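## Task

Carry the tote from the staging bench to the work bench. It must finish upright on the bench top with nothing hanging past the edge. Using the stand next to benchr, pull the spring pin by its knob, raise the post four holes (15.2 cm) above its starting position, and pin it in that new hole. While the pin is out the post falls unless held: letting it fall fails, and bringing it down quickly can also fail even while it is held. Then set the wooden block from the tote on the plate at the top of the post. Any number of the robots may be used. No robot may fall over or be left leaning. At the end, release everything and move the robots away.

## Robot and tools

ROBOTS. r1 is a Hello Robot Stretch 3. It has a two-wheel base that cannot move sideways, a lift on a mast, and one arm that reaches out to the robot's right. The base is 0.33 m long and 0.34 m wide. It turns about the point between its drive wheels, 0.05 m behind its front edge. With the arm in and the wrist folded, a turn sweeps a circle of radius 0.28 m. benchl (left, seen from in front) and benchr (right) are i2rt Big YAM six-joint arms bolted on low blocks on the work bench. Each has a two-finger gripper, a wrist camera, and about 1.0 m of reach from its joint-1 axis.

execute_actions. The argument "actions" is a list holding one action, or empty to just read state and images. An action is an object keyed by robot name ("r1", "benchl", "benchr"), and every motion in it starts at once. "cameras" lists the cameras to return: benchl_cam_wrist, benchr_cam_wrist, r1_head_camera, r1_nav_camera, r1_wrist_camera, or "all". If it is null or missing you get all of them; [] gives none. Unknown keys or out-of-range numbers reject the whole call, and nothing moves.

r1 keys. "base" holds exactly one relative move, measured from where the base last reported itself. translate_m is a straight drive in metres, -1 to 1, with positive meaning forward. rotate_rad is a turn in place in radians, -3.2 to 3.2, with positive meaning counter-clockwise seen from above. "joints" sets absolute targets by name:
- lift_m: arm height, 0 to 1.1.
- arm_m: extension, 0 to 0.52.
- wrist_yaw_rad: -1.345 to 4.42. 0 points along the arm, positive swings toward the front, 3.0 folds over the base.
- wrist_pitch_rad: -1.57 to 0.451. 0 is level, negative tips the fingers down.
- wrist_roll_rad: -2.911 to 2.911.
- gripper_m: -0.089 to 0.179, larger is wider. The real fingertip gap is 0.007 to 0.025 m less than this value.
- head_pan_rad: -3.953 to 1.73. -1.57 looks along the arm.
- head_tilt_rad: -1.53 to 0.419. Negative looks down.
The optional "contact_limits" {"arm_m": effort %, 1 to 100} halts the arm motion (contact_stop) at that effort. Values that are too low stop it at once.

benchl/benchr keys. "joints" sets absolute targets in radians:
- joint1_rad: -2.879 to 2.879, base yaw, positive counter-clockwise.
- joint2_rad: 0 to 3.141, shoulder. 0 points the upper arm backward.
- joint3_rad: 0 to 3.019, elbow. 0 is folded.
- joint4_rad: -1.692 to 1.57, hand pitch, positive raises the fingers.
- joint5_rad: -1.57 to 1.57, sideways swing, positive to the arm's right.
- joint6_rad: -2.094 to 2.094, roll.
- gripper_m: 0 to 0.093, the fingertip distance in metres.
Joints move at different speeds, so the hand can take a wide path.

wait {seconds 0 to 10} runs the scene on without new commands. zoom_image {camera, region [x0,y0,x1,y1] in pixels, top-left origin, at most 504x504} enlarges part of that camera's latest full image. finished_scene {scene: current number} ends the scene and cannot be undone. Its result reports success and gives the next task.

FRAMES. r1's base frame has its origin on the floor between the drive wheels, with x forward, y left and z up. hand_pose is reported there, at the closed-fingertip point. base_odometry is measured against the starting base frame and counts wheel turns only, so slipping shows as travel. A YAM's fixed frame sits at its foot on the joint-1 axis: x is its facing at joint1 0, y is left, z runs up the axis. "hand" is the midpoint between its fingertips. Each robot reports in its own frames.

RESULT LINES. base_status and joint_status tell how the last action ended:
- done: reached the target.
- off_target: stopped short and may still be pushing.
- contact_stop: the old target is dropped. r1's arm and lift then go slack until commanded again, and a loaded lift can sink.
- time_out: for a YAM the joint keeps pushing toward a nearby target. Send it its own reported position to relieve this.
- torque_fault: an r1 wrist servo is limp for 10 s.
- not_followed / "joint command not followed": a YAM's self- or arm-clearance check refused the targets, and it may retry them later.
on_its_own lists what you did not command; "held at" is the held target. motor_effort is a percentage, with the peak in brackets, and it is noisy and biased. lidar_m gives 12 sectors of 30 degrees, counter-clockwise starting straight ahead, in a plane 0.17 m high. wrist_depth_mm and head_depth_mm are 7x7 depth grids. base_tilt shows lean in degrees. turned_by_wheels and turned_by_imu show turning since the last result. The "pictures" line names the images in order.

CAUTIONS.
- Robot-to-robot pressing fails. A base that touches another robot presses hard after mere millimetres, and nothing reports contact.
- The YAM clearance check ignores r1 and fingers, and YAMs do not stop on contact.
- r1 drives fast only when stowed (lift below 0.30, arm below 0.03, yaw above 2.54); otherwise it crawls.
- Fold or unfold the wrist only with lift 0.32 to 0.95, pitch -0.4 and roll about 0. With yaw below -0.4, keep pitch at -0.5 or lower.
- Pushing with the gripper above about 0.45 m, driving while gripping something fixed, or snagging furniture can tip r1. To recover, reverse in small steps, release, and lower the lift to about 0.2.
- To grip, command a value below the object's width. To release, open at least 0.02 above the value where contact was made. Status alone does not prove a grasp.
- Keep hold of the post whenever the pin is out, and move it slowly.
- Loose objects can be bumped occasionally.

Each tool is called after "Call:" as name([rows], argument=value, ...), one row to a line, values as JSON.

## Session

Call:
execute_actions(actions=[])

Scene clock: 0.00 s.
r1.base_odometry: x=+0.000 y=+0.000 heading=+0.000 (m, m, rad; r1's odometry frame)
r1.turned_by_wheels: +0.000 (rad since the last result)
r1.turned_by_imu: +0.000 (rad since the last result)
r1.base_tilt: forward=+1.2 right=-1.2 (deg)
r1.lidar_m: 2.01 2.40 2.32 2.42 1.99 1.78 1.78 2.12 1.70 1.78 2.25 2.00
r1.head_depth_mm: 1769 1798 1811 1822 1823 1838 1858 / 1805 1854 1874 1882 1911 1928 1918 / 1900 1930 1937 1946 1963 1973 1975 / 1963 2002 2024 2035 2046 2081 2051 / 2024 2072 2066 2108 2132 2128 2034 / 2048 2141 2178 2196 2216 2228 2016 / 2035 2237 2266 2274 2311 2334 2024
r1.base_status: not commanded
r1.joint_positions: lift_m=+0.347 arm_m=+0.000 wrist_yaw_rad=+3.085 wrist_pitch_rad=-0.595 wrist_roll_rad=+0.018 gripper_m=+0.037 head_pan_rad=-0.006 head_tilt_rad=-0.005
r1.joint_status: not commanded
r1.motor_effort: left_wheel=+0 right_wheel=+0 lift_m=+41 arm_m=-1 wrist_yaw_rad=+1 wrist_pitch_rad=+6 wrist_roll_rad=+0 gripper_m=+1 head_pan_rad=+0 head_tilt_rad=+2 (%)
r1.hand_pose: x=-0.0099 y=+0.0539 z=+0.3217 quat_wxyz=(+0.228, +0.687, +0.186, +0.664) (m; r1's base frame)
r1.wrist_depth_mm: - - - - - - - / 979 929 929 937 920 899 888 / 779 762 - 755 732 743 735 / 652 659 638 637 628 634 619 / 562 567 566 566 557 531 534 / 493 504 - - - 481 475 / 448 - - - 433 429 424
benchl.joint_positions: joint1_rad=-1.588 joint2_rad=+0.801 joint3_rad=+0.704 joint4_rad=-1.515 joint5_rad=-0.007 joint6_rad=-0.016 gripper_m=+0.095
benchl.joint_status: not commanded
benchl.hand: x=-0.0023 y=-0.1770 z=+0.1670 quat_wxyz=(+0.012, -0.707, -0.707, -0.017) (m; benchl's fixed frame)
benchr.joint_positions: joint1_rad=+1.588 joint2_rad=+0.801 joint3_rad=+0.697 joint4_rad=-1.492 joint5_rad=+0.005 joint6_rad=+0.017 gripper_m=+0.094
benchr.joint_status: not commanded
benchr.hand: x=-0.0018 y=+0.1806 z=+0.1644 quat_wxyz=(+0.007, +0.707, -0.707, +0.011) (m; benchr's fixed frame)
pictures: benchl_cam_wrist, benchr_cam_wrist, r1_head_camera (sideways: a quarter turn clockwise sets it upright), r1_nav_camera (sideways: a quarter turn counterclockwise sets it upright), r1_wrist_camera
Images, in order (width x height): benchl_cam_wrist 616x616, benchr_cam_wrist 616x616, r1_head_camera 896x504, r1_nav_camera 672x504, r1_wrist_camera 644x364.

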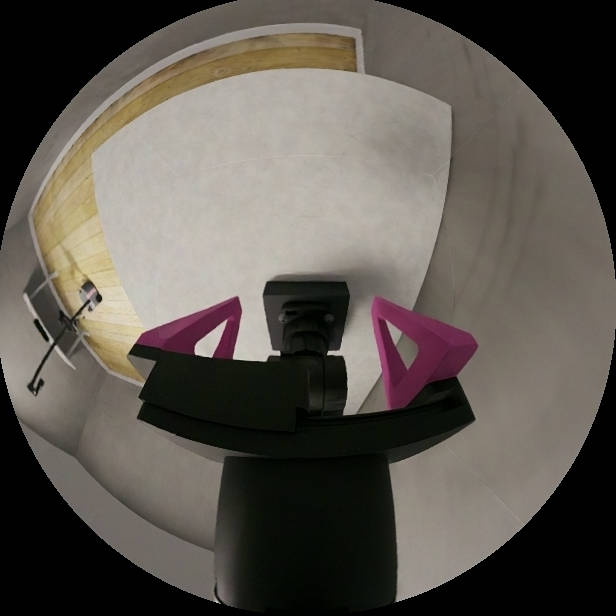

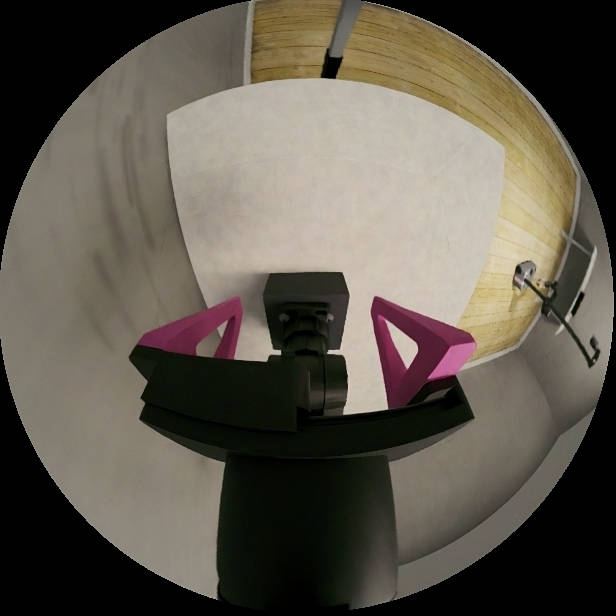

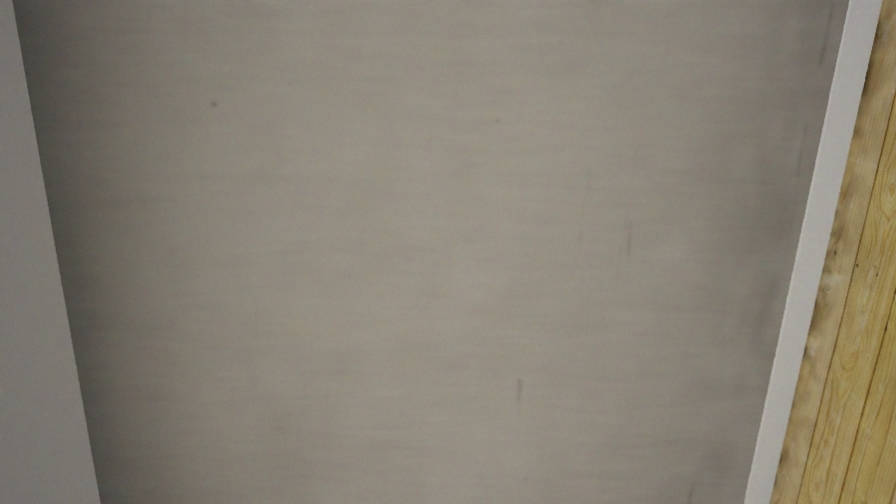

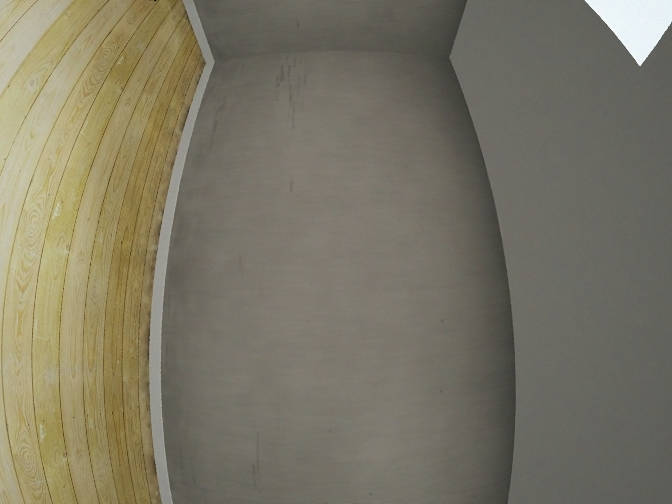

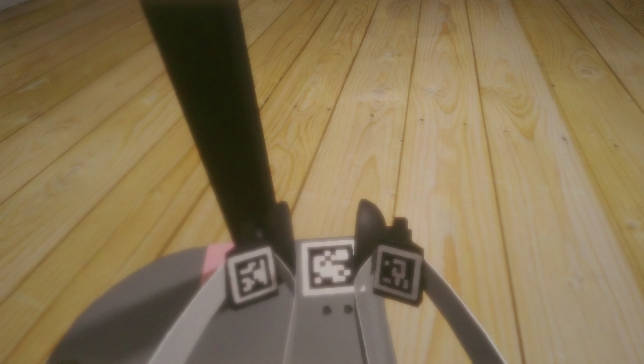

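Call:
execute_actions([
  {"r1":{"base":{"rotate_rad":-1.88},"joints":{"head_tilt_rad":-0.4,"wrist_pitch_rad":-0.4,"wrist_yaw_rad":3.0,"lift_m":0.27}},"benchr":{"joints":{"joint4_rad":-0.3}}},
], cameras=["r1_head_camera","benchr_cam_wrist"])

Scene clock: 6.77 s.
r1.base_odometry: x=+0.000 y=+0.000 heading=-1.880 (m, m, rad; r1's odometry frame)
r1.turned_by_wheels: -1.880 (rad since the last result)
r1.turned_by_imu: -1.858 (rad since the last result)
r1.base_tilt: forward=+1.4 right=-1.1 (deg)
r1.lidar_m: 2.06 1.78 2.07 2.00 2.08 2.45 2.33 2.42 1.84 1.78 1.85 1.70
r1.head_depth_mm: 1689 1818 1959 1667 2042 1649 1346 / 1700 1842 1950 1661 2081 1642 1349 / 1694 1826 1943 1617 2125 1665 1349 / 1701 1839 1953 1465 2127 1643 1343 / 1707 1851 1945 1651 2122 1647 1339 / 1707 1861 1971 1642 2140 1650 1351 / 1728 1855 1967 1644 1955 1643 1342
r1.base_status: done
r1.joint_positions: lift_m=+0.270 arm_m=+0.000 wrist_yaw_rad=+3.002 wrist_pitch_rad=-0.420 wrist_roll_rad=+0.018 gripper_m=+0.037 head_pan_rad=-0.006 head_tilt_rad=-0.396
r1.joint_status: all done
r1.motor_effort: left_wheel=+1(9) right_wheel=-1(7) lift_m=+31(36) arm_m=-1(1) wrist_yaw_rad=-2(0) wrist_pitch_rad=+12(11) wrist_roll_rad=+0(0) gripper_m=+0(0) head_pan_rad=+0(0) head_tilt_rad=-2(31) (%)
r1.hand_pose: x=+0.0099 y=+0.0775 z=+0.2826 quat_wxyz=(+0.196, +0.706, +0.097, +0.674) (m; r1's base frame)
r1.wrist_depth_mm: - - - - - - - / - - - - - - - / 928 886 896 894 858 853 845 / 701 709 687 684 668 668 668 / 580 572 - 559 574 550 540 / 484 501 - - 459 466 463 / 435 - - - 406 407 401
benchl.joint_positions: joint1_rad=-1.588 joint2_rad=+0.801 joint3_rad=+0.704 joint4_rad=-1.515 joint5_rad=-0.007 joint6_rad=-0.016 gripper_m=+0.095
benchl.joint_status: not commanded
benchl.hand: x=-0.0023 y=-0.1770 z=+0.1670 quat_wxyz=(+0.012, -0.707, -0.707, -0.017) (m; benchl's fixed frame)
benchr.joint_positions: joint1_rad=+1.588 joint2_rad=+0.801 joint3_rad=+0.697 joint4_rad=-0.324 joint5_rad=+0.005 joint6_rad=+0.017 gripper_m=+0.094
benchr.joint_status: all done
benchr.hand: x=-0.0057 y=+0.4107 z=+0.3080 quat_wxyz=(-0.377, +0.594, -0.596, -0.387) (m; benchr's fixed frame)
pictures: benchr_cam_wrist, r1_head_camera (sideways: a quarter turn clockwise sets it upright)
Images, in order (width x height): benchr_cam_wrist 616x616, r1_head_camera 896x504.

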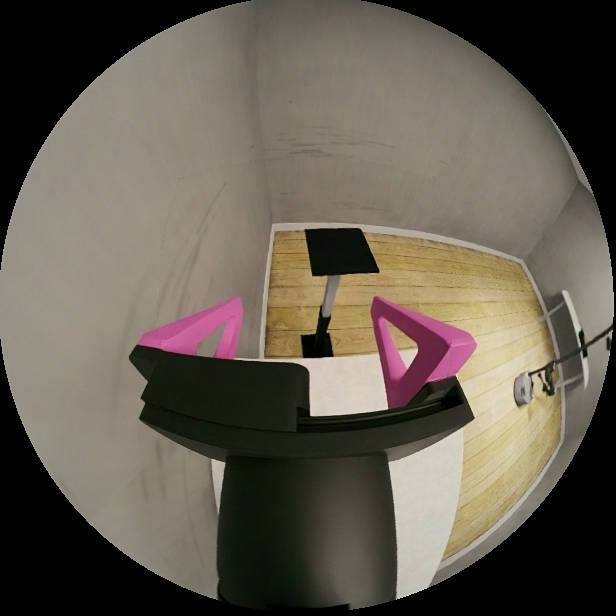

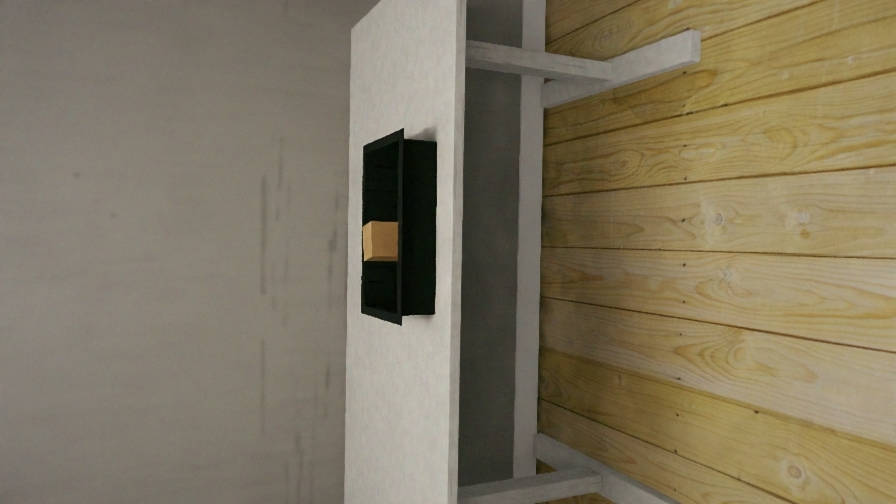

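Call:
execute_actions([
  {"r1":{"base":{"translate_m":0.9}}},
], cameras=[])

Call:
execute_actions([
  {"r1":{"base":{"rotate_rad":1.56},"joints":{"lift_m":0.94,"head_pan_rad":-1.57,"head_tilt_rad":-0.8}}},
], cameras=[])

Call:
execute_actions([
  {"r1":{"joints":{"wrist_yaw_rad":0}}},
], cameras=[])

Call:
execute_actions([
  {"r1":{"joints":{"lift_m":1.05,"wrist_pitch_rad":-1.5,"gripper_m":0.14,"arm_m":0.4}}},
], cameras=["r1_head_camera","r1_wrist_camera"])

Scene clock: 20.43 s.
r1.base_odometry: x=-0.274 y=-0.857 heading=-1.880 (m, m, rad; r1's odometry frame)
r1.turned_by_wheels: +0.000 (rad since the last result)
r1.turned_by_imu: +0.007 (rad since the last result)
r1.base_tilt: forward=+1.2 right=-1.1 (deg)
r1.lidar_m: 1.15 1.00 1.67 1.98 2.07 2.88 3.24 2.50 1.85 1.79 1.60 0.88
r1.head_depth_mm: 935 1006 1084 1178 966 698 587 / 937 1006 1092 1180 967 743 586 / 938 1010 1096 1183 963 697 590 / 943 1013 1104 1188 961 658 590 / 942 1020 1105 1190 959 741 591 / 946 1025 1109 1198 962 684 589 / 951 1028 1119 1201 960 741 603
r1.base_status: done
r1.joint_positions: lift_m=+0.270 arm_m=+0.000 wrist_yaw_rad=+3.002 wrist_pitch_rad=-0.419 wrist_roll_rad=+0.018 gripper_m=+0.037 head_pan_rad=-0.006 head_tilt_rad=-0.396
r1.joint_status: not commanded
r1.motor_effort: left_wheel=+0(8) right_wheel=-1(6) lift_m=+31(31) arm_m=+0(0) wrist_yaw_rad=-1(1) wrist_pitch_rad=+12(12) wrist_roll_rad=+0(0) gripper_m=+0(1) head_pan_rad=+0(0) head_tilt_rad=-2(2) (%)
r1.hand_pose: x=+0.0100 y=+0.0776 z=+0.2827 quat_wxyz=(+0.196, +0.706, +0.097, +0.674) (m; r1's base frame)
r1.wrist_depth_mm: - - - - - - 787 / - - - - - - 903 / 938 897 898 877 879 824 820 / 726 694 702 681 676 668 670 / 576 567 - 565 569 545 544 / 484 497 - - 457 460 460 / 435 - - - 399 406 400
benchl.joint_positions: joint1_rad=-1.588 joint2_rad=+0.801 joint3_rad=+0.704 joint4_rad=-1.515 joint5_rad=-0.007 joint6_rad=-0.016 gripper_m=+0.095
benchl.joint_status: not commanded
benchl.hand: x=-0.0023 y=-0.1770 z=+0.1670 quat_wxyz=(+0.012, -0.707, -0.707, -0.017) (m; benchl's fixed frame)
benchr.joint_positions: joint1_rad=+1.588 joint2_rad=+0.801 joint3_rad=+0.697 joint4_rad=-0.324 joint5_rad=+0.005 joint6_rad=+0.017 gripper_m=+0.094
benchr.joint_status: not commanded
benchr.hand: x=-0.0057 y=+0.4107 z=+0.3080 quat_wxyz=(-0.377, +0.594, -0.596, -0.387) (m; benchr's fixed frame)
pictures: none
No camera images: the call's "cameras" was empty. Leave "cameras" out to get every camera's image.

Scene clock: 27.37 s.
r1.base_odometry: x=-0.274 y=-0.857 heading=-0.320 (m, m, rad; r1's odometry frame)
r1.turned_by_wheels: +1.560 (rad since the last result)
r1.turned_by_imu: +1.547 (rad since the last result)
r1.base_tilt: forward=+1.1 right=-1.1 (deg)
r1.lidar_m: 1.99 2.06 2.87 3.23 2.51 1.85 1.79 1.62 0.88 1.15 1.00 1.03
r1.head_depth_mm: 975 1093 890 - - 1226 1121 / 985 1088 839 773 - 1237 1133 / 985 1090 823 721 - - - / 987 1091 829 683 - 1228 - / 997 1094 842 772 - 1228 1118 / 998 1100 920 706 688 1255 1127 / 998 1111 920 758 688 1269 1116
r1.base_status: done
r1.joint_positions: lift_m=+0.940 arm_m=+0.000 wrist_yaw_rad=+3.002 wrist_pitch_rad=-0.419 wrist_roll_rad=+0.018 gripper_m=+0.037 head_pan_rad=-1.563 head_tilt_rad=-0.790
r1.joint_status: all done
r1.motor_effort: left_wheel=-2(7) right_wheel=+2(9) lift_m=+49(52) arm_m=-1(1) wrist_yaw_rad=-1(1) wrist_pitch_rad=+11(12) wrist_roll_rad=+0(0) gripper_m=+0(1) head_pan_rad=-3(31) head_tilt_rad=-4(35) (%)
r1.hand_pose: x=+0.0101 y=+0.0776 z=+0.9522 quat_wxyz=(+0.196, +0.706, +0.097, +0.674) (m; r1's base frame)
r1.wrist_depth_mm: - - - - - - - / - - - - - - - / - - - - - - - / - - - - - - - / - - - - - - - / - - - - - - - / - - - - - - -
benchl.joint_positions: joint1_rad=-1.588 joint2_rad=+0.801 joint3_rad=+0.704 joint4_rad=-1.515 joint5_rad=-0.007 joint6_rad=-0.016 gripper_m=+0.095
benchl.joint_status: not commanded
benchl.hand: x=-0.0023 y=-0.1770 z=+0.1670 quat_wxyz=(+0.012, -0.707, -0.707, -0.017) (m; benchl's fixed frame)
benchr.joint_positions: joint1_rad=+1.588 joint2_rad=+0.801 joint3_rad=+0.697 joint4_rad=-0.324 joint5_rad=+0.005 joint6_rad=+0.017 gripper_m=+0.094
benchr.joint_status: not commanded
benchr.hand: x=-0.0057 y=+0.4107 z=+0.3080 quat_wxyz=(-0.377, +0.594, -0.596, -0.387) (m; benchr's fixed frame)
pictures: none
No camera images: the call's "cameras" was empty. Leave "cameras" out to get every camera's image.

Scene clock: 29.87 s.
r1.base_odometry: x=-0.274 y=-0.857 heading=-0.320 (m, m, rad; r1's odometry frame)
r1.turned_by_wheels: +0.000 (rad since the last result)
r1.turned_by_imu: +0.000 (rad since the last result)
r1.base_tilt: forward=+1.3 right=-1.0 (deg)
r1.lidar_m: 1.98 2.07 2.85 3.21 2.51 1.85 1.79 1.62 0.88 1.15 1.00 1.03
r1.head_depth_mm: 977 1087 891 - - - 1081 / 980 1088 839 778 - - 1104 / 981 1088 821 - - - 1102 / 993 1089 828 756 680 1262 1122 / 999 1098 840 756 688 1265 1120 / 999 1104 919 704 688 1263 1126 / 1008 1108 923 757 690 1269 1120
r1.base_status: not commanded
r1.joint_positions: lift_m=+0.940 arm_m=+0.000 wrist_yaw_rad=+0.003 wrist_pitch_rad=-0.419 wrist_roll_rad=+0.018 gripper_m=+0.037 head_pan_rad=-1.563 head_tilt_rad=-0.790
r1.joint_status: all done
r1.motor_effort: left_wheel=-2(2) right_wheel=+2(1) lift_m=+49(49) arm_m=-1(0) wrist_yaw_rad=-2(1) wrist_pitch_rad=+11(11) wrist_roll_rad=+0(0) gripper_m=+0(0) head_pan_rad=-3(3) head_tilt_rad=-6(5) (%)
r1.hand_pose: x=-0.0210 y=-0.3688 z=+0.9522 quat_wxyz=(+0.686, +0.147, -0.697, -0.148) (m; r1's base frame)
r1.wrist_depth_mm: 808 808 808 824 826 830 825 / 904 887 899 896 893 877 871 / 819 817 778 764 775 744 750 / 624 608 521 408 531 561 582 / 507 497 468 392 495 414 479 / 427 395 365 339 341 332 394 / 370 366 352 352 355 354 350
benchl.joint_positions: joint1_rad=-1.588 joint2_rad=+0.801 joint3_rad=+0.704 joint4_rad=-1.515 joint5_rad=-0.007 joint6_rad=-0.016 gripper_m=+0.095
benchl.joint_status: not commanded
benchl.hand: x=-0.0023 y=-0.1770 z=+0.1670 quat_wxyz=(+0.012, -0.707, -0.707, -0.017) (m; benchl's fixed frame)
benchr.joint_positions: joint1_rad=+1.588 joint2_rad=+0.801 joint3_rad=+0.697 joint4_rad=-0.324 joint5_rad=+0.005 joint6_rad=+0.017 gripper_m=+0.094
benchr.joint_status: not commanded
benchr.hand: x=-0.0057 y=+0.4107 z=+0.3080 quat_wxyz=(-0.377, +0.594, -0.596, -0.387) (m; benchr's fixed frame)
pictures: none
No camera images: the call's "cameras" was empty. Leave "cameras" out to get every camera's image.

Scene clock: 34.00 s.
r1.base_odometry: x=-0.274 y=-0.857 heading=-0.320 (m, m, rad; r1's odometry frame)
r1.turned_by_wheels: +0.000 (rad since the last result)
r1.turned_by_imu: -0.001 (rad since the last result)
r1.base_tilt: forward=+1.3 right=-1.0 (deg)
r1.lidar_m: 1.98 2.07 2.85 3.22 2.51 1.85 1.79 1.61 0.88 1.15 1.00 1.03
r1.head_depth_mm: 974 1084 891 700 672 1264 1124 / 987 1091 841 752 674 1272 1119 / - 1089 823 672 673 1255 1119 / 980 1091 818 669 673 1270 1118 / 997 1097 839 755 688 1261 1119 / 992 1103 924 705 690 1263 1115 / 1004 1106 923 758 688 1264 1124
r1.base_status: not commanded
r1.joint_positions: lift_m=+1.050 arm_m=+0.400 wrist_yaw_rad=+0.000 wrist_pitch_rad=-1.495 wrist_roll_rad=+0.018 gripper_m=+0.140 head_pan_rad=-1.563 head_tilt_rad=-0.790
r1.joint_status: all done
r1.motor_effort: left_wheel=-2(2) right_wheel=+2(2) lift_m=+49(49) arm_m=+2(3) wrist_yaw_rad=-1(1) wrist_pitch_rad=-3(13) wrist_roll_rad=+0(0) gripper_m=+1(81) head_pan_rad=-3(3) head_tilt_rad=-5(5) (%)
r1.hand_pose: x=-0.0216 y=-0.5400 z=+0.9311 quat_wxyz=(+0.514, +0.477, -0.523, -0.485) (m; r1's base frame)
r1.wrist_depth_mm: 351 265 284 289 294 301 284 / 358 294 352 357 355 350 286 / 363 313 361 355 357 351 355 / 373 311 370 247 367 365 367 / 378 324 375 373 372 328 370 / 386 - 299 292 292 - 381 / - - - - - - -
benchl.joint_positions: joint1_rad=-1.588 joint2_rad=+0.801 joint3_rad=+0.704 joint4_rad=-1.515 joint5_rad=-0.007 joint6_rad=-0.016 gripper_m=+0.095
benchl.joint_status: not commanded
benchl.hand: x=-0.0023 y=-0.1770 z=+0.1670 quat_wxyz=(+0.012, -0.707, -0.707, -0.017) (m; benchl's fixed frame)
benchr.joint_positions: joint1_rad=+1.588 joint2_rad=+0.801 joint3_rad=+0.697 joint4_rad=-0.324 joint5_rad=+0.005 joint6_rad=+0.017 gripper_m=+0.094
benchr.joint_status: not commanded
benchr.hand: x=-0.0057 y=+0.4107 z=+0.3080 quat_wxyz=(-0.377, +0.594, -0.596, -0.387) (m; benchr's fixed frame)
pictures: r1_head_camera (sideways: a quarter turn clockwise sets it upright), r1_wrist_camera
Images, in order (width x height): r1_head_camera 896x504, r1_wrist_camera 644x364.

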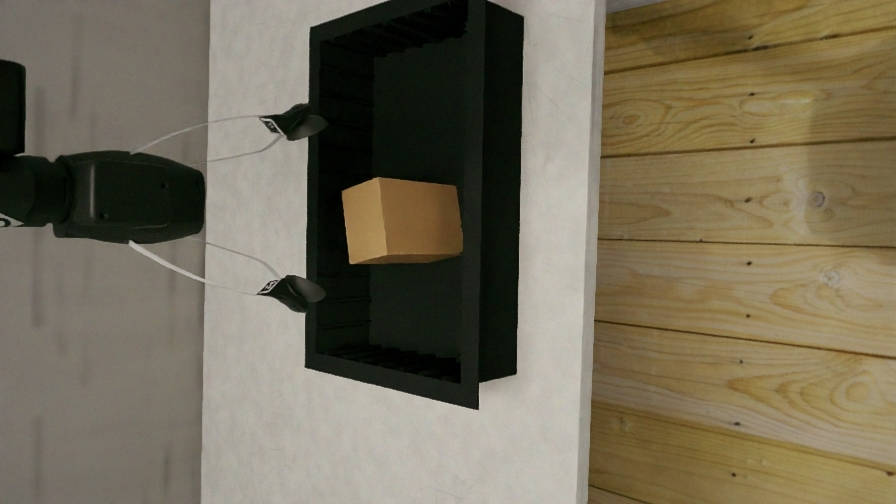

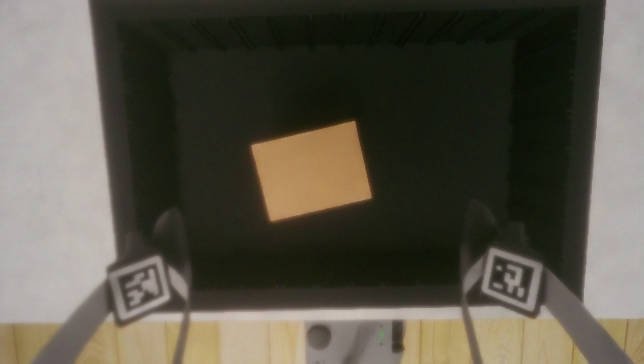

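Call:
execute_actions([
  {"r1":{"base":{"translate_m":0.012},"joints":{"arm_m":0.41,"wrist_roll_rad":-0.22,"lift_m":0.99}}},
], cameras=[])

Call:
execute_actions([
  {"r1":{"joints":{"lift_m":0.925}}},
], cameras=[])

Call:
execute_actions([
  {"r1":{"joints":{"gripper_m":0.035}}},
], cameras=[])

Call:
execute_actions([
  {"r1":{"joints":{"lift_m":1.07}}},
], cameras=[])

Call:
execute_actions([
  {"r1":{"base":{"rotate_rad":1.3},"joints":{"arm_m":0,"head_pan_rad":0,"head_tilt_rad":-0.2}}},
], cameras=[])

Call:
execute_actions([
  {"r1":{"joints":{"lift_m":0.6,"wrist_roll_rad":0,"wrist_pitch_rad":-0.4}}},
], cameras=[])

Call:
execute_actions([
  {"r1":{"joints":{"lift_m":0.29,"wrist_yaw_rad":2.65}}},
], cameras=["r1_head_camera","r1_wrist_camera"])

Scene clock: 44.33 s.
r1.base_odometry: x=-0.262 y=-0.861 heading=-0.320 (m, m, rad; r1's odometry frame)
r1.turned_by_wheels: +0.000 (rad since the last result)
r1.turned_by_imu: -0.001 (rad since the last result)
r1.base_tilt: forward=+1.4 right=-0.9 (deg)
r1.lidar_m: 1.97 2.06 2.85 3.23 2.53 1.87 1.80 1.62 0.89 1.15 0.99 1.66
r1.head_depth_mm: - 1087 840 724 672 1261 1116 / - 1088 838 756 672 1269 1116 / - 1079 820 666 674 1265 1121 / 987 1112 808 674 672 1267 1122 / 992 1104 838 728 689 1271 1117 / 995 1103 921 721 688 1266 1120 / 1002 1106 923 758 688 1262 1119
r1.base_status: done
r1.joint_positions: lift_m=+0.990 arm_m=+0.410 wrist_yaw_rad=+0.000 wrist_pitch_rad=-1.495 wrist_roll_rad=-0.215 gripper_m=+0.140 head_pan_rad=-1.563 head_tilt_rad=-0.790
r1.joint_status: all done
r1.motor_effort: left_wheel=-1(4) right_wheel=+2(7) lift_m=+30(47) arm_m=+2(1) wrist_yaw_rad=+0(0) wrist_pitch_rad=-3(3) wrist_roll_rad=-2(3) gripper_m=+1(1) head_pan_rad=-2(3) head_tilt_rad=-6(6) (%)
r1.hand_pose: x=-0.0216 y=-0.5500 z=+0.8717 quat_wxyz=(+0.571, +0.530, -0.459, -0.427) (m; r1's base frame)
r1.wrist_depth_mm: 289 227 288 268 230 210 212 / 293 240 294 294 297 297 251 / 301 253 300 300 302 305 281 / 304 272 306 187 308 310 272 / 309 256 312 191 314 314 260 / 316 - 280 316 320 - 245 / - - 235 238 260 289 246
benchl.joint_positions: joint1_rad=-1.588 joint2_rad=+0.801 joint3_rad=+0.704 joint4_rad=-1.515 joint5_rad=-0.007 joint6_rad=-0.016 gripper_m=+0.095
benchl.joint_status: not commanded
benchl.hand: x=-0.0023 y=-0.1770 z=+0.1670 quat_wxyz=(+0.012, -0.707, -0.707, -0.017) (m; benchl's fixed frame)
benchr.joint_positions: joint1_rad=+1.588 joint2_rad=+0.801 joint3_rad=+0.697 joint4_rad=-0.324 joint5_rad=+0.005 joint6_rad=+0.017 gripper_m=+0.094
benchr.joint_status: not commanded
benchr.hand: x=-0.0057 y=+0.4107 z=+0.3080 quat_wxyz=(-0.377, +0.594, -0.596, -0.387) (m; benchr's fixed frame)
pictures: none
No camera images: the call's "cameras" was empty. Leave "cameras" out to get every camera's image.

Scene clock: 45.77 s.
r1.base_odometry: x=-0.262 y=-0.861 heading=-0.320 (m, m, rad; r1's odometry frame)
r1.turned_by_wheels: +0.000 (rad since the last result)
r1.turned_by_imu: +0.000 (rad since the last result)
r1.base_tilt: forward=+1.4 right=-1.0 (deg)
r1.lidar_m: 1.97 2.05 2.84 3.23 2.52 1.86 1.80 1.61 0.89 1.15 0.99 1.66
r1.head_depth_mm: 955 - 807 734 672 1261 1114 / 942 1088 840 755 673 1273 1121 / 945 - 801 668 675 1268 1116 / 989 1094 807 672 674 1271 1122 / 993 1094 840 717 689 1264 1120 / 994 1102 924 724 689 1258 1123 / 1003 1109 921 758 689 1271 1125
r1.base_status: not commanded
r1.joint_positions: lift_m=+0.925 arm_m=+0.410 wrist_yaw_rad=+0.000 wrist_pitch_rad=-1.495 wrist_roll_rad=-0.215 gripper_m=+0.140 head_pan_rad=-1.563 head_tilt_rad=-0.790
r1.joint_status: all done
r1.motor_effort: left_wheel=-2(2) right_wheel=+1(2) lift_m=+31(33) arm_m=+2(2) wrist_yaw_rad=+0(0) wrist_pitch_rad=-3(3) wrist_roll_rad=-2(2) gripper_m=+1(0) head_pan_rad=-2(2) head_tilt_rad=-5(5) (%)
r1.hand_pose: x=-0.0216 y=-0.5500 z=+0.8067 quat_wxyz=(+0.571, +0.530, -0.459, -0.427) (m; r1's base frame)
r1.wrist_depth_mm: 168 225 226 228 228 204 180 / 173 230 232 231 235 236 234 / 182 234 236 236 238 241 241 / 191 239 240 122 122 243 245 / 196 245 242 124 124 249 248 / 201 - 249 127 127 - 245 / 187 195 214 238 256 259 235
benchl.joint_positions: joint1_rad=-1.588 joint2_rad=+0.801 joint3_rad=+0.704 joint4_rad=-1.515 joint5_rad=-0.007 joint6_rad=-0.016 gripper_m=+0.095
benchl.joint_status: not commanded
benchl.hand: x=-0.0023 y=-0.1770 z=+0.1670 quat_wxyz=(+0.012, -0.707, -0.707, -0.017) (m; benchl's fixed frame)
benchr.joint_positions: joint1_rad=+1.588 joint2_rad=+0.801 joint3_rad=+0.697 joint4_rad=-0.324 joint5_rad=+0.005 joint6_rad=+0.017 gripper_m=+0.094
benchr.joint_status: not commanded
benchr.hand: x=-0.0057 y=+0.4107 z=+0.3080 quat_wxyz=(-0.377, +0.594, -0.596, -0.387) (m; benchr's fixed frame)
pictures: none
No camera images: the call's "cameras" was empty. Leave "cameras" out to get every camera's image.

Scene clock: 47.30 s.
r1.base_odometry: x=-0.262 y=-0.861 heading=-0.320 (m, m, rad; r1's odometry frame)
r1.turned_by_wheels: +0.000 (rad since the last result)
r1.turned_by_imu: +0.000 (rad since the last result)
r1.base_tilt: forward=+1.5 right=-1.1 (deg)
r1.lidar_m: 1.97 2.06 2.84 3.22 2.52 1.86 1.80 1.62 0.89 1.15 0.99 1.66
r1.head_depth_mm: 954 - 811 731 672 1264 1116 / 943 1089 841 755 672 1262 1117 / 948 - 806 665 672 1267 1119 / 988 1089 806 670 671 1268 1119 / 994 1089 840 728 689 1265 1121 / 1000 1103 920 724 689 1263 1120 / 1000 1104 922 760 692 1269 1119
r1.base_status: not commanded
r1.joint_positions: lift_m=+0.925 arm_m=+0.410 wrist_yaw_rad=+0.000 wrist_pitch_rad=-1.497 wrist_roll_rad=-0.215 gripper_m=+0.036 head_pan_rad=-1.563 head_tilt_rad=-0.790
r1.joint_status: all done
r1.motor_effort: left_wheel=-3(3) right_wheel=+4(6) lift_m=+30(30) arm_m=+3(2) wrist_yaw_rad=+0(0) wrist_pitch_rad=-2(3) wrist_roll_rad=-2(2) gripper_m=-23(95) head_pan_rad=-3(3) head_tilt_rad=-5(5) (%)
r1.hand_pose: x=-0.0216 y=-0.5497 z=+0.8067 quat_wxyz=(+0.571, +0.530, -0.459, -0.427) (m; r1's base frame)
r1.wrist_depth_mm: 168 226 230 230 229 205 180 / 175 232 232 233 236 236 235 / 183 236 237 240 241 240 242 / 190 241 124 123 124 244 245 / 196 247 125 126 125 251 250 / 201 248 128 128 129 254 249 / 184 198 215 236 255 259 239
benchl.joint_positions: joint1_rad=-1.588 joint2_rad=+0.801 joint3_rad=+0.704 joint4_rad=-1.515 joint5_rad=-0.007 joint6_rad=-0.016 gripper_m=+0.095
benchl.joint_status: not commanded
benchl.hand: x=-0.0023 y=-0.1770 z=+0.1670 quat_wxyz=(+0.012, -0.707, -0.707, -0.017) (m; benchl's fixed frame)
benchr.joint_positions: joint1_rad=+1.588 joint2_rad=+0.801 joint3_rad=+0.697 joint4_rad=-0.324 joint5_rad=+0.005 joint6_rad=+0.017 gripper_m=+0.094
benchr.joint_status: not commanded
benchr.hand: x=-0.0057 y=+0.4107 z=+0.3080 quat_wxyz=(-0.377, +0.594, -0.596, -0.387) (m; benchr's fixed frame)
pictures: none
No camera images: the call's "cameras" was empty. Leave "cameras" out to get every camera's image.

Scene clock: 49.47 s.
r1.base_odometry: x=-0.262 y=-0.861 heading=-0.320 (m, m, rad; r1's odometry frame)
r1.turned_by_wheels: +0.000 (rad since the last result)
r1.turned_by_imu: +0.000 (rad since the last result)
r1.base_tilt: forward=+1.3 right=-1.0 (deg)
r1.lidar_m: 1.97 2.06 2.84 3.21 2.52 1.86 1.81 1.62 0.89 1.15 0.99 1.66
r1.head_depth_mm: 974 1096 837 725 673 1267 1123 / 977 1085 841 754 674 1268 1117 / - 1106 610 756 673 1264 1118 / 989 1094 624 757 673 1266 1119 / 992 1097 841 728 687 1270 1123 / 1000 1100 921 724 690 1269 1119 / 1004 1107 923 756 690 1263 1117
r1.base_status: not commanded
r1.joint_positions: lift_m=+1.070 arm_m=+0.410 wrist_yaw_rad=+0.000 wrist_pitch_rad=-1.497 wrist_roll_rad=-0.215 gripper_m=+0.042 head_pan_rad=-1.563 head_tilt_rad=-0.790
r1.joint_status: all done
r1.on_its_own: gripper_m is held at +0.041, not at your +0.035, by its stall guard, which is not easing now
r1.motor_effort: left_wheel=-2(3) right_wheel=+2(5) lift_m=+51(50) arm_m=+2(2) wrist_yaw_rad=+0(0) wrist_pitch_rad=-2(2) wrist_roll_rad=-2(2) gripper_m=-19(23) head_pan_rad=-2(2) head_tilt_rad=-5(6) (%)
r1.hand_pose: x=-0.0216 y=-0.5496 z=+0.9510 quat_wxyz=(+0.571, +0.530, -0.459, -0.427) (m; r1's base frame)
r1.wrist_depth_mm: 365 361 313 286 285 368 369 / 368 369 366 370 375 309 303 / 375 332 369 378 379 380 324 / 381 351 125 124 124 383 389 / 394 334 126 126 126 364 401 / - - 129 129 130 321 410 / - - - 414 414 326 418
benchl.joint_positions: joint1_rad=-1.588 joint2_rad=+0.801 joint3_rad=+0.704 joint4_rad=-1.515 joint5_rad=-0.007 joint6_rad=-0.016 gripper_m=+0.095
benchl.joint_status: not commanded
benchl.hand: x=-0.0023 y=-0.1770 z=+0.1670 quat_wxyz=(+0.012, -0.707, -0.707, -0.017) (m; benchl's fixed frame)
benchr.joint_positions: joint1_rad=+1.588 joint2_rad=+0.801 joint3_rad=+0.697 joint4_rad=-0.324 joint5_rad=+0.005 joint6_rad=+0.017 gripper_m=+0.094
benchr.joint_status: not commanded
benchr.hand: x=-0.0057 y=+0.4107 z=+0.3080 quat_wxyz=(-0.377, +0.594, -0.596, -0.387) (m; benchr's fixed frame)
pictures: none
No camera images: the call's "cameras" was empty. Leave "cameras" out to get every camera's image.

Scene clock: 53.67 s.
r1.base_odometry: x=-0.262 y=-0.861 heading=+0.980 (m, m, rad; r1's odometry frame)
r1.turned_by_wheels: +1.300 (rad since the last result)
r1.turned_by_imu: +1.291 (rad since the last result)
r1.base_tilt: forward=+1.3 right=-0.9 (deg)
r1.lidar_m: 3.22 3.30 2.08 1.80 1.81 0.88 1.15 1.15 0.99 1.97 1.97 2.30
r1.head_depth_mm: 3105 3253 3397 3412 2922 2061 1582 / 3356 3555 3655 3845 2930 2035 1581 / 3304 3397 3598 3763 2877 2042 1577 / 3208 3306 3544 3678 2926 2046 1566 / 3157 3250 3446 3545 2888 2029 1567 / 3075 3188 3289 3521 2866 2048 1564 / 3009 3134 3201 3414 2877 2048 1572
r1.base_status: done
r1.joint_positions: lift_m=+1.070 arm_m=+0.000 wrist_yaw_rad=+0.000 wrist_pitch_rad=-1.497 wrist_roll_rad=-0.217 gripper_m=+0.042 head_pan_rad=-0.007 head_tilt_rad=-0.211
r1.joint_status: all done
r1.on_its_own: gripper_m is held at +0.041, not at your +0.035, by its stall guard, which is not easing now
r1.motor_effort: left_wheel=-2(6) right_wheel=+2(9) lift_m=+50(51) arm_m=-3(1) wrist_yaw_rad=+0(0) wrist_pitch_rad=-2(2) wrist_roll_rad=-1(2) gripper_m=-19(20) head_pan_rad=+3(33) head_tilt_rad=+7(43) (%)
r1.hand_pose: x=-0.0216 y=-0.1402 z=+0.9510 quat_wxyz=(+0.571, +0.531, -0.459, -0.427) (m; r1's base frame)
r1.wrist_depth_mm: - - - - - - 377 / - - - - - - 382 / - - - - - - 389 / - - 125 124 125 - 391 / - - 126 127 126 - 403 / - - 129 129 130 - 410 / - - - - - - 420
benchl.joint_positions: joint1_rad=-1.588 joint2_rad=+0.801 joint3_rad=+0.704 joint4_rad=-1.515 joint5_rad=-0.007 joint6_rad=-0.016 gripper_m=+0.095
benchl.joint_status: not commanded
benchl.hand: x=-0.0023 y=-0.1770 z=+0.1670 quat_wxyz=(+0.012, -0.707, -0.707, -0.017) (m; benchl's fixed frame)
benchr.joint_positions: joint1_rad=+1.588 joint2_rad=+0.801 joint3_rad=+0.697 joint4_rad=-0.324 joint5_rad=+0.005 joint6_rad=+0.017 gripper_m=+0.094
benchr.joint_status: not commanded
benchr.hand: x=-0.0057 y=+0.4107 z=+0.3080 quat_wxyz=(-0.377, +0.594, -0.596, -0.387) (m; benchr's fixed frame)
pictures: none
No camera images: the call's "cameras" was empty. Leave "cameras" out to get every camera's image.

Scene clock: 58.77 s.
r1.base_odometry: x=-0.262 y=-0.861 heading=+0.980 (m, m, rad; r1's odometry frame)
r1.turned_by_wheels: +0.000 (rad since the last result)
r1.turned_by_imu: -0.001 (rad since the last result)
r1.base_tilt: forward=+1.3 right=-0.9 (deg)
r1.lidar_m: 3.23 3.28 2.08 1.81 1.81 0.89 1.16 1.15 0.99 1.97 1.97 2.30
r1.head_depth_mm: 3133 3294 3306 3394 2897 2072 1577 / 3382 3489 3770 3912 2945 2023 1579 / 3282 3464 3581 3827 2907 2046 1577 / 3194 3373 3482 3652 2922 2053 1572 / 3111 3245 3420 3559 2923 2052 1569 / 3052 3176 3279 3515 2934 2043 1584 / 2974 3109 3280 3446 2845 2031 1564
r1.base_status: not commanded
r1.joint_positions: lift_m=+0.600 arm_m=+0.000 wrist_yaw_rad=+0.000 wrist_pitch_rad=-0.441 wrist_roll_rad=-0.005 gripper_m=+0.042 head_pan_rad=-0.007 head_tilt_rad=-0.211
r1.joint_status: all done
r1.on_its_own: gripper_m is held at +0.041, not at your +0.035, by its stall guard, which is not easing now
r1.motor_effort: left_wheel=-2(2) right_wheel=+2(2) lift_m=+33(41) arm_m=-2(2) wrist_yaw_rad=+0(0) wrist_pitch_rad=+25(25) wrist_roll_rad=+2(3) gripper_m=-19(19) head_pan_rad=+3(3) head_tilt_rad=+6(7) (%)
r1.hand_pose: x=-0.0215 y=-0.3667 z=+0.6078 quat_wxyz=(+0.692, +0.155, -0.688, -0.154) (m; r1's base frame)
r1.wrist_depth_mm: - - - - - - 982 / - - - - - - 612 / - - - - - - 689 / - - 126 125 126 - 964 / - - 127 127 127 879 938 / 838 862 129 129 129 836 840 / 751 752 722 738 741 739 743
benchl.joint_positions: joint1_rad=-1.588 joint2_rad=+0.801 joint3_rad=+0.704 joint4_rad=-1.515 joint5_rad=-0.007 joint6_rad=-0.016 gripper_m=+0.095
benchl.joint_status: not commanded
benchl.hand: x=-0.0023 y=-0.1770 z=+0.1670 quat_wxyz=(+0.012, -0.707, -0.707, -0.017) (m; benchl's fixed frame)
benchr.joint_positions: joint1_rad=+1.588 joint2_rad=+0.801 joint3_rad=+0.697 joint4_rad=-0.324 joint5_rad=+0.005 joint6_rad=+0.017 gripper_m=+0.094
benchr.joint_status: not commanded
benchr.hand: x=-0.0057 y=+0.4107 z=+0.3080 quat_wxyz=(-0.377, +0.594, -0.596, -0.387) (m; benchr's fixed frame)
pictures: none
No camera images: the call's "cameras" was empty. Leave "cameras" out to get every camera's image.

Scene clock: 62.43 s.
r1.base_odometry: x=-0.262 y=-0.861 heading=+0.980 (m, m, rad; r1's odometry frame)
r1.turned_by_wheels: +0.000 (rad since the last result)
r1.turned_by_imu: -0.001 (rad since the last result)
r1.base_tilt: forward=+1.2 right=-0.9 (deg)
r1.lidar_m: 3.24 3.30 2.09 1.81 1.81 0.89 1.16 1.15 0.99 1.97 1.97 2.30
r1.head_depth_mm: 3150 3283 3344 3416 2938 2050 1572 / 3353 3547 3684 3815 2888 2057 1584 / 3284 3475 3699 3718 2928 2049 1573 / 3183 3321 3523 3691 2916 2031 1564 / 3103 3246 3378 3500 2920 2018 1570 / 3048 3196 3262 3461 2889 2016 1569 / 2965 3124 3297 3442 2901 2044 1571
r1.base_status: not commanded
r1.joint_positions: lift_m=+0.290 arm_m=+0.000 wrist_yaw_rad=+2.648 wrist_pitch_rad=-0.439 wrist_roll_rad=-0.004 gripper_m=+0.042 head_pan_rad=-0.007 head_tilt_rad=-0.211
r1.joint_status: all done
r1.on_its_own: gripper_m is held at +0.041, not at your +0.035, by its stall guard, which is not easing now
r1.motor_effort: left_wheel=-2(2) right_wheel=+2(2) lift_m=+33(35) arm_m=-2(3) wrist_yaw_rad=+2(4) wrist_pitch_rad=+24(25) wrist_roll_rad=+2(2) gripper_m=-20(20) head_pan_rad=+3(3) head_tilt_rad=+6(7) (%)
r1.hand_pose: x=+0.0839 y=+0.0499 z=+0.2982 quat_wxyz=(+0.318, +0.705, -0.019, +0.633) (m; r1's base frame)
r1.wrist_depth_mm: - - - - - - - / - - - - - - - / 867 873 884 885 869 860 855 / 701 697 126 125 125 695 701 / 588 570 127 127 127 571 567 / - 491 129 128 130 498 483 / - - - 417 423 422 422
benchl.joint_positions: joint1_rad=-1.588 joint2_rad=+0.801 joint3_rad=+0.704 joint4_rad=-1.515 joint5_rad=-0.007 joint6_rad=-0.016 gripper_m=+0.095
benchl.joint_status: not commanded
benchl.hand: x=-0.0023 y=-0.1770 z=+0.1670 quat_wxyz=(+0.012, -0.707, -0.707, -0.017) (m; benchl's fixed frame)
benchr.joint_positions: joint1_rad=+1.588 joint2_rad=+0.801 joint3_rad=+0.697 joint4_rad=-0.324 joint5_rad=+0.005 joint6_rad=+0.017 gripper_m=+0.094
benchr.joint_status: not commanded
benchr.hand: x=-0.0057 y=+0.4107 z=+0.3080 quat_wxyz=(-0.377, +0.594, -0.596, -0.387) (m; benchr's fixed frame)
pictures: r1_head_camera (sideways: a quarter turn clockwise sets it upright), r1_wrist_camera
Images, in order (width x height): r1_head_camera 896x504, r1_wrist_camera 644x364.

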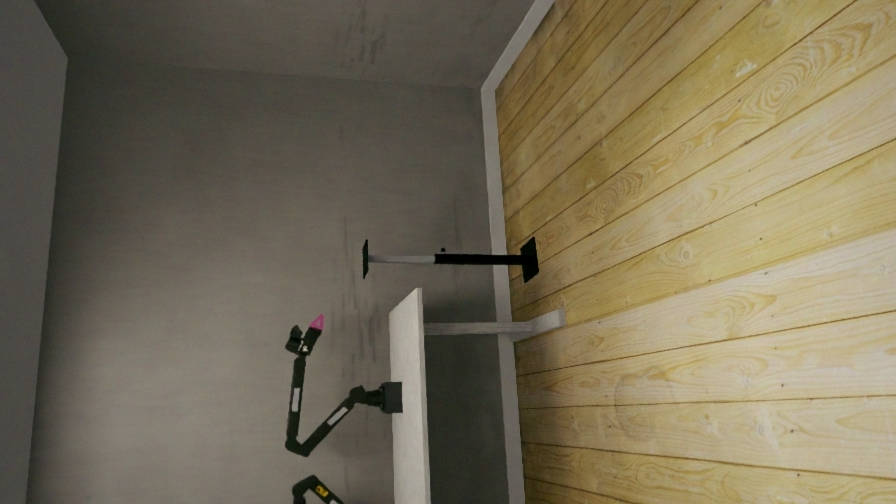

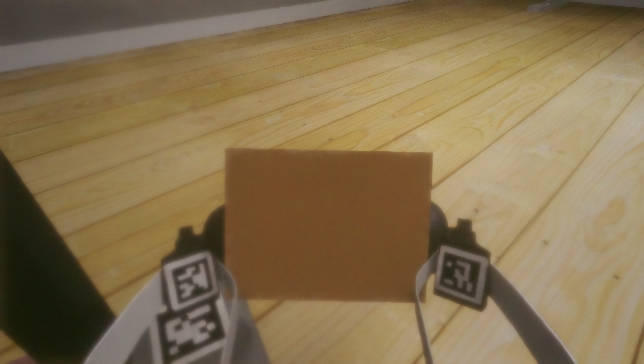

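Call:
execute_actions([
  {"r1":{"base":{"rotate_rad":-0.22}}},
], cameras=[])

Call:
execute_actions([
  {"r1":{"base":{"translate_m":1.0}}},
], cameras=[])

Call:
execute_actions([
  {"r1":{"base":{"translate_m":1.0}}},
], cameras=[])

Call:
execute_actions([
  {"r1":{"base":{"translate_m":1.0}}},
], cameras=[])

Call:
execute_actions([
  {"r1":{"base":{"rotate_rad":-2.7},"joints":{"head_pan_rad":-1.57,"head_tilt_rad":-0.6}}},
], cameras=["r1_nav_camera"])

Scene clock: 71.33 s.
r1.base_odometry: x=-0.262 y=-0.861 heading=+0.760 (m, m, rad; r1's odometry frame)
r1.turned_by_wheels: -0.220 (rad since the last result)
r1.turned_by_imu: -0.219 (rad since the last result)
r1.base_tilt: forward=+1.3 right=-1.0 (deg)
r1.lidar_m: 2.95 3.21 2.44 1.84 1.83 1.56 0.89 1.15 1.00 1.73 1.97 2.07
r1.head_depth_mm: 2397 2436 2543 2561 2560 2072 1588 / 2678 2787 2930 3010 2882 2051 1576 / 3076 3283 3414 3560 2899 2054 1579 / 3372 3658 3760 - 2913 2055 1580 / 3281 3420 3564 3817 2922 2054 1565 / 3173 3357 3431 3584 2874 2022 1570 / 3041 3175 3320 3444 2828 2035 1567
r1.base_status: done
r1.joint_positions: lift_m=+0.290 arm_m=+0.000 wrist_yaw_rad=+2.648 wrist_pitch_rad=-0.439 wrist_roll_rad=-0.004 gripper_m=+0.042 head_pan_rad=-0.007 head_tilt_rad=-0.211
r1.joint_status: not commanded
r1.on_its_own: gripper_m is held at +0.041, not at your +0.035, by its stall guard, which is not easing now
r1.motor_effort: left_wheel=+1(7) right_wheel=-2(9) lift_m=+33(33) arm_m=-2(2) wrist_yaw_rad=+1(2) wrist_pitch_rad=+24(24) wrist_roll_rad=+1(2) gripper_m=-20(20) head_pan_rad=+3(3) head_tilt_rad=+7(6) (%)
r1.hand_pose: x=+0.0838 y=+0.0500 z=+0.2982 quat_wxyz=(+0.318, +0.705, -0.018, +0.633) (m; r1's base frame)
r1.wrist_depth_mm: - - - - - - - / - - - - - - - / 889 895 880 889 902 874 891 / 713 697 126 125 126 683 690 / 599 577 127 127 127 572 566 / - 504 129 128 129 498 480 / - - - 424 417 422 423
benchl.joint_positions: joint1_rad=-1.588 joint2_rad=+0.801 joint3_rad=+0.704 joint4_rad=-1.515 joint5_rad=-0.007 joint6_rad=-0.016 gripper_m=+0.095
benchl.joint_status: not commanded
benchl.hand: x=-0.0023 y=-0.1770 z=+0.1670 quat_wxyz=(+0.012, -0.707, -0.707, -0.017) (m; benchl's fixed frame)
benchr.joint_positions: joint1_rad=+1.588 joint2_rad=+0.801 joint3_rad=+0.697 joint4_rad=-0.324 joint5_rad=+0.005 joint6_rad=+0.017 gripper_m=+0.094
benchr.joint_status: not commanded
benchr.hand: x=-0.0057 y=+0.4107 z=+0.3080 quat_wxyz=(-0.377, +0.594, -0.596, -0.387) (m; benchr's fixed frame)
pictures: none
No camera images: the call's "cameras" was empty. Leave "cameras" out to get every camera's image.

Scene clock: 76.47 s.
r1.base_odometry: x=+0.462 y=-0.172 heading=+0.760 (m, m, rad; r1's odometry frame)
r1.turned_by_wheels: +0.000 (rad since the last result)
r1.turned_by_imu: +0.009 (rad since the last result)
r1.base_tilt: forward=+1.2 right=-1.0 (deg)
r1.lidar_m: 2.30 2.29 2.63 2.31 2.28 2.39 1.89 1.64 2.04 1.55 1.52 1.60
r1.head_depth_mm: 1848 1909 1980 2026 2085 2000 1595 / 2130 2221 2258 2358 2407 2063 1589 / 2529 2566 2666 2754 2786 2061 1572 / 2588 2718 2869 2999 2885 2051 1576 / 2486 2601 2684 2813 2911 2042 1574 / 2387 2473 2558 2693 2730 2023 1573 / 2272 2378 2454 2564 2627 2036 1568
r1.base_status: done
r1.joint_positions: lift_m=+0.290 arm_m=+0.000 wrist_yaw_rad=+2.649 wrist_pitch_rad=-0.439 wrist_roll_rad=-0.004 gripper_m=+0.042 head_pan_rad=-0.007 head_tilt_rad=-0.210
r1.joint_status: not commanded
r1.on_its_own: gripper_m is held at +0.041, not at your +0.035, by its stall guard, which is not easing now
r1.motor_effort: left_wheel=+0(9) right_wheel=-1(5) lift_m=+33(33) arm_m=-2(2) wrist_yaw_rad=+1(2) wrist_pitch_rad=+24(24) wrist_roll_rad=+2(2) gripper_m=-19(20) head_pan_rad=+3(3) head_tilt_rad=+6(6) (%)
r1.hand_pose: x=+0.0837 y=+0.0500 z=+0.2982 quat_wxyz=(+0.318, +0.705, -0.018, +0.633) (m; r1's base frame)
r1.wrist_depth_mm: - - - - - - - / - - - - - - - / 876 878 902 896 876 879 878 / 700 694 126 125 126 693 688 / 591 568 127 127 127 576 568 / - 499 129 129 129 499 488 / - - - 421 419 425 422
benchl.joint_positions: joint1_rad=-1.588 joint2_rad=+0.801 joint3_rad=+0.704 joint4_rad=-1.515 joint5_rad=-0.007 joint6_rad=-0.016 gripper_m=+0.095
benchl.joint_status: not commanded
benchl.hand: x=-0.0023 y=-0.1770 z=+0.1670 quat_wxyz=(+0.012, -0.707, -0.707, -0.017) (m; benchl's fixed frame)
benchr.joint_positions: joint1_rad=+1.588 joint2_rad=+0.801 joint3_rad=+0.697 joint4_rad=-0.324 joint5_rad=+0.005 joint6_rad=+0.017 gripper_m=+0.094
benchr.joint_status: not commanded
benchr.hand: x=-0.0057 y=+0.4107 z=+0.3080 quat_wxyz=(-0.377, +0.594, -0.596, -0.387) (m; benchr's fixed frame)
pictures: none
No camera images: the call's "cameras" was empty. Leave "cameras" out to get every camera's image.

Scene clock: 81.60 s.
r1.base_odometry: x=+1.187 y=+0.517 heading=+0.760 (m, m, rad; r1's odometry frame)
r1.turned_by_wheels: +0.000 (rad since the last result)
r1.turned_by_imu: +0.008 (rad since the last result)
r1.base_tilt: forward=+1.4 right=-1.0 (deg)
r1.lidar_m: 1.63 1.44 1.47 2.21 2.73 2.87 2.91 2.53 1.42 1.10 1.07 1.13
r1.head_depth_mm: 1323 1369 1404 1442 1473 1517 1509 / 1534 1574 1624 1665 1725 1787 1580 / 1772 1827 1906 1971 2067 1973 1583 / 1729 1816 1889 2006 2084 2041 1585 / 1653 1735 1795 1891 1993 2028 1573 / 1574 1658 1722 1804 1886 1961 1574 / 1508 1584 1637 1723 1798 1847 1576
r1.base_status: done
r1.joint_positions: lift_m=+0.290 arm_m=+0.000 wrist_yaw_rad=+2.649 wrist_pitch_rad=-0.439 wrist_roll_rad=-0.004 gripper_m=+0.042 head_pan_rad=-0.007 head_tilt_rad=-0.210
r1.joint_status: not commanded
r1.on_its_own: gripper_m is held at +0.041, not at your +0.035, by its stall guard, which is not easing now
r1.motor_effort: left_wheel=+0(7) right_wheel=+0(5) lift_m=+33(33) arm_m=-3(2) wrist_yaw_rad=+0(0) wrist_pitch_rad=+24(24) wrist_roll_rad=+2(2) gripper_m=-20(20) head_pan_rad=+3(3) head_tilt_rad=+6(6) (%)
r1.hand_pose: x=+0.0837 y=+0.0500 z=+0.2982 quat_wxyz=(+0.318, +0.705, -0.018, +0.633) (m; r1's base frame)
r1.wrist_depth_mm: - - - - - - - / - - - - - - - / 906 903 917 878 880 891 866 / 705 699 126 125 126 705 695 / 594 572 127 127 127 564 570 / - 502 129 129 129 505 480 / - - - 423 422 421 426
benchl.joint_positions: joint1_rad=-1.588 joint2_rad=+0.801 joint3_rad=+0.704 joint4_rad=-1.515 joint5_rad=-0.007 joint6_rad=-0.016 gripper_m=+0.095
benchl.joint_status: not commanded
benchl.hand: x=-0.0023 y=-0.1770 z=+0.1670 quat_wxyz=(+0.012, -0.707, -0.707, -0.017) (m; benchl's fixed frame)
benchr.joint_positions: joint1_rad=+1.588 joint2_rad=+0.801 joint3_rad=+0.697 joint4_rad=-0.324 joint5_rad=+0.005 joint6_rad=+0.017 gripper_m=+0.094
benchr.joint_status: not commanded
benchr.hand: x=-0.0057 y=+0.4107 z=+0.3080 quat_wxyz=(-0.377, +0.594, -0.596, -0.387) (m; benchr's fixed frame)
pictures: none
No camera images: the call's "cameras" was empty. Leave "cameras" out to get every camera's image.

Scene clock: 86.73 s.
r1.base_odometry: x=+1.912 y=+1.206 heading=+0.760 (m, m, rad; r1's odometry frame)
r1.turned_by_wheels: +0.000 (rad since the last result)
r1.turned_by_imu: +0.008 (rad since the last result)
r1.base_tilt: forward=+1.2 right=-1.0 (deg)
r1.lidar_m: 0.93 0.91 0.76 1.03 3.18 3.36 3.53 1.91 0.83 0.65 0.63 0.67
r1.head_depth_mm: 786 806 826 848 867 896 917 / 900 929 957 988 1019 1046 1084 / 882 926 979 1035 1083 1155 1220 / 844 882 924 976 1027 1085 1153 / 805 843 881 927 973 1027 1084 / 773 805 843 883 927 973 1024 / 742 775 805 844 881 925 971
r1.base_status: done
r1.joint_positions: lift_m=+0.290 arm_m=+0.000 wrist_yaw_rad=+2.649 wrist_pitch_rad=-0.439 wrist_roll_rad=-0.004 gripper_m=+0.042 head_pan_rad=-0.007 head_tilt_rad=-0.210
r1.joint_status: not commanded
r1.on_its_own: gripper_m is held at +0.041, not at your +0.035, by its stall guard, which is not easing now
r1.motor_effort: left_wheel=-1(6) right_wheel=+1(6) lift_m=+33(33) arm_m=-2(2) wrist_yaw_rad=+1(1) wrist_pitch_rad=+24(24) wrist_roll_rad=+2(2) gripper_m=-20(19) head_pan_rad=+3(3) head_tilt_rad=+6(6) (%)
r1.hand_pose: x=+0.0836 y=+0.0501 z=+0.2982 quat_wxyz=(+0.318, +0.705, -0.018, +0.633) (m; r1's base frame)
r1.wrist_depth_mm: - - - - 853 733 653 / - - - - 927 802 682 / 847 896 852 890 880 809 726 / 704 704 126 125 125 684 682 / 597 576 127 127 127 563 571 / - 504 129 129 129 500 490 / - - - 422 424 420 416
benchl.joint_positions: joint1_rad=-1.588 joint2_rad=+0.801 joint3_rad=+0.704 joint4_rad=-1.515 joint5_rad=-0.007 joint6_rad=-0.016 gripper_m=+0.095
benchl.joint_status: not commanded
benchl.hand: x=-0.0023 y=-0.1770 z=+0.1670 quat_wxyz=(+0.012, -0.707, -0.707, -0.017) (m; benchl's fixed frame)
benchr.joint_positions: joint1_rad=+1.588 joint2_rad=+0.801 joint3_rad=+0.697 joint4_rad=-0.324 joint5_rad=+0.005 joint6_rad=+0.017 gripper_m=+0.094
benchr.joint_status: not commanded
benchr.hand: x=-0.0057 y=+0.4107 z=+0.3080 quat_wxyz=(-0.377, +0.594, -0.596, -0.387) (m; benchr's fixed frame)
pictures: none
No camera images: the call's "cameras" was empty. Leave "cameras" out to get every camera's image.

Scene clock: 89.67 s.
r1.base_odometry: x=+1.912 y=+1.206 heading=-1.940 (m, m, rad; r1's odometry frame)
r1.turned_by_wheels: -2.700 (rad since the last result)
r1.turned_by_imu: -2.672 (rad since the last result)
r1.base_tilt: forward=+1.5 right=-1.1 (deg)
r1.lidar_m: 2.44 0.90 0.65 0.63 0.65 0.90 0.91 0.77 0.75 2.21 3.28 3.91
r1.head_depth_mm: 2599 2031 1303 1037 1702 1384 1196 / 2595 2036 1294 1039 1688 1398 1199 / 2592 2790 2601 2057 1698 1394 1202 / 2628 2895 2913 2120 1698 1403 1193 / 2618 2888 2893 2140 1681 1397 1196 / 2597 2913 2904 2141 1699 1408 1198 / 2598 2892 2904 2147 1693 1398 1194
r1.base_status: done
r1.joint_positions: lift_m=+0.290 arm_m=+0.000 wrist_yaw_rad=+2.649 wrist_pitch_rad=-0.439 wrist_roll_rad=-0.004 gripper_m=+0.042 head_pan_rad=-1.563 head_tilt_rad=-0.593
r1.joint_status: all done
r1.on_its_own: gripper_m is held at +0.041, not at your +0.035, by its stall guard, which is not easing now
r1.motor_effort: left_wheel=+1(9) right_wheel=-2(7) lift_m=+33(33) arm_m=-2(3) wrist_yaw_rad=+1(1) wrist_pitch_rad=+24(24) wrist_roll_rad=+2(2) gripper_m=-20(20) head_pan_rad=-2(32) head_tilt_rad=-3(35) (%)
r1.hand_pose: x=+0.0836 y=+0.0500 z=+0.2982 quat_wxyz=(+0.318, +0.705, -0.018, +0.633) (m; r1's base frame)
r1.wrist_depth_mm: 499 551 615 700 820 953 - / 545 598 669 779 901 - - / 578 642 721 793 890 876 861 / 607 663 126 126 126 693 703 / 600 570 127 127 127 569 584 / - 511 129 129 129 496 484 / - - - 420 423 422 418
benchl.joint_positions: joint1_rad=-1.588 joint2_rad=+0.801 joint3_rad=+0.704 joint4_rad=-1.515 joint5_rad=-0.007 joint6_rad=-0.016 gripper_m=+0.095
benchl.joint_status: not commanded
benchl.hand: x=-0.0023 y=-0.1770 z=+0.1670 quat_wxyz=(+0.012, -0.707, -0.707, -0.017) (m; benchl's fixed frame)
benchr.joint_positions: joint1_rad=+1.588 joint2_rad=+0.801 joint3_rad=+0.697 joint4_rad=-0.324 joint5_rad=+0.005 joint6_rad=+0.017 gripper_m=+0.094
benchr.joint_status: not commanded
benchr.hand: x=-0.0057 y=+0.4107 z=+0.3080 quat_wxyz=(-0.377, +0.594, -0.596, -0.387) (m; benchr's fixed frame)
pictures: r1_nav_camera (sideways: a quarter turn counterclockwise sets it upright)
Images, in order (width x height): r1_nav_camera 672x504.

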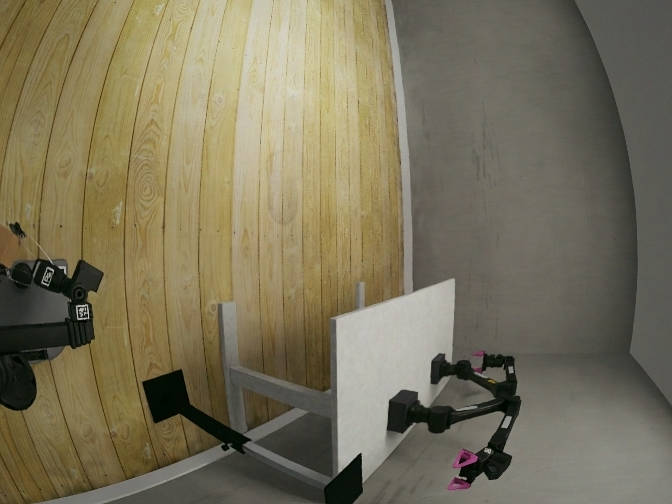

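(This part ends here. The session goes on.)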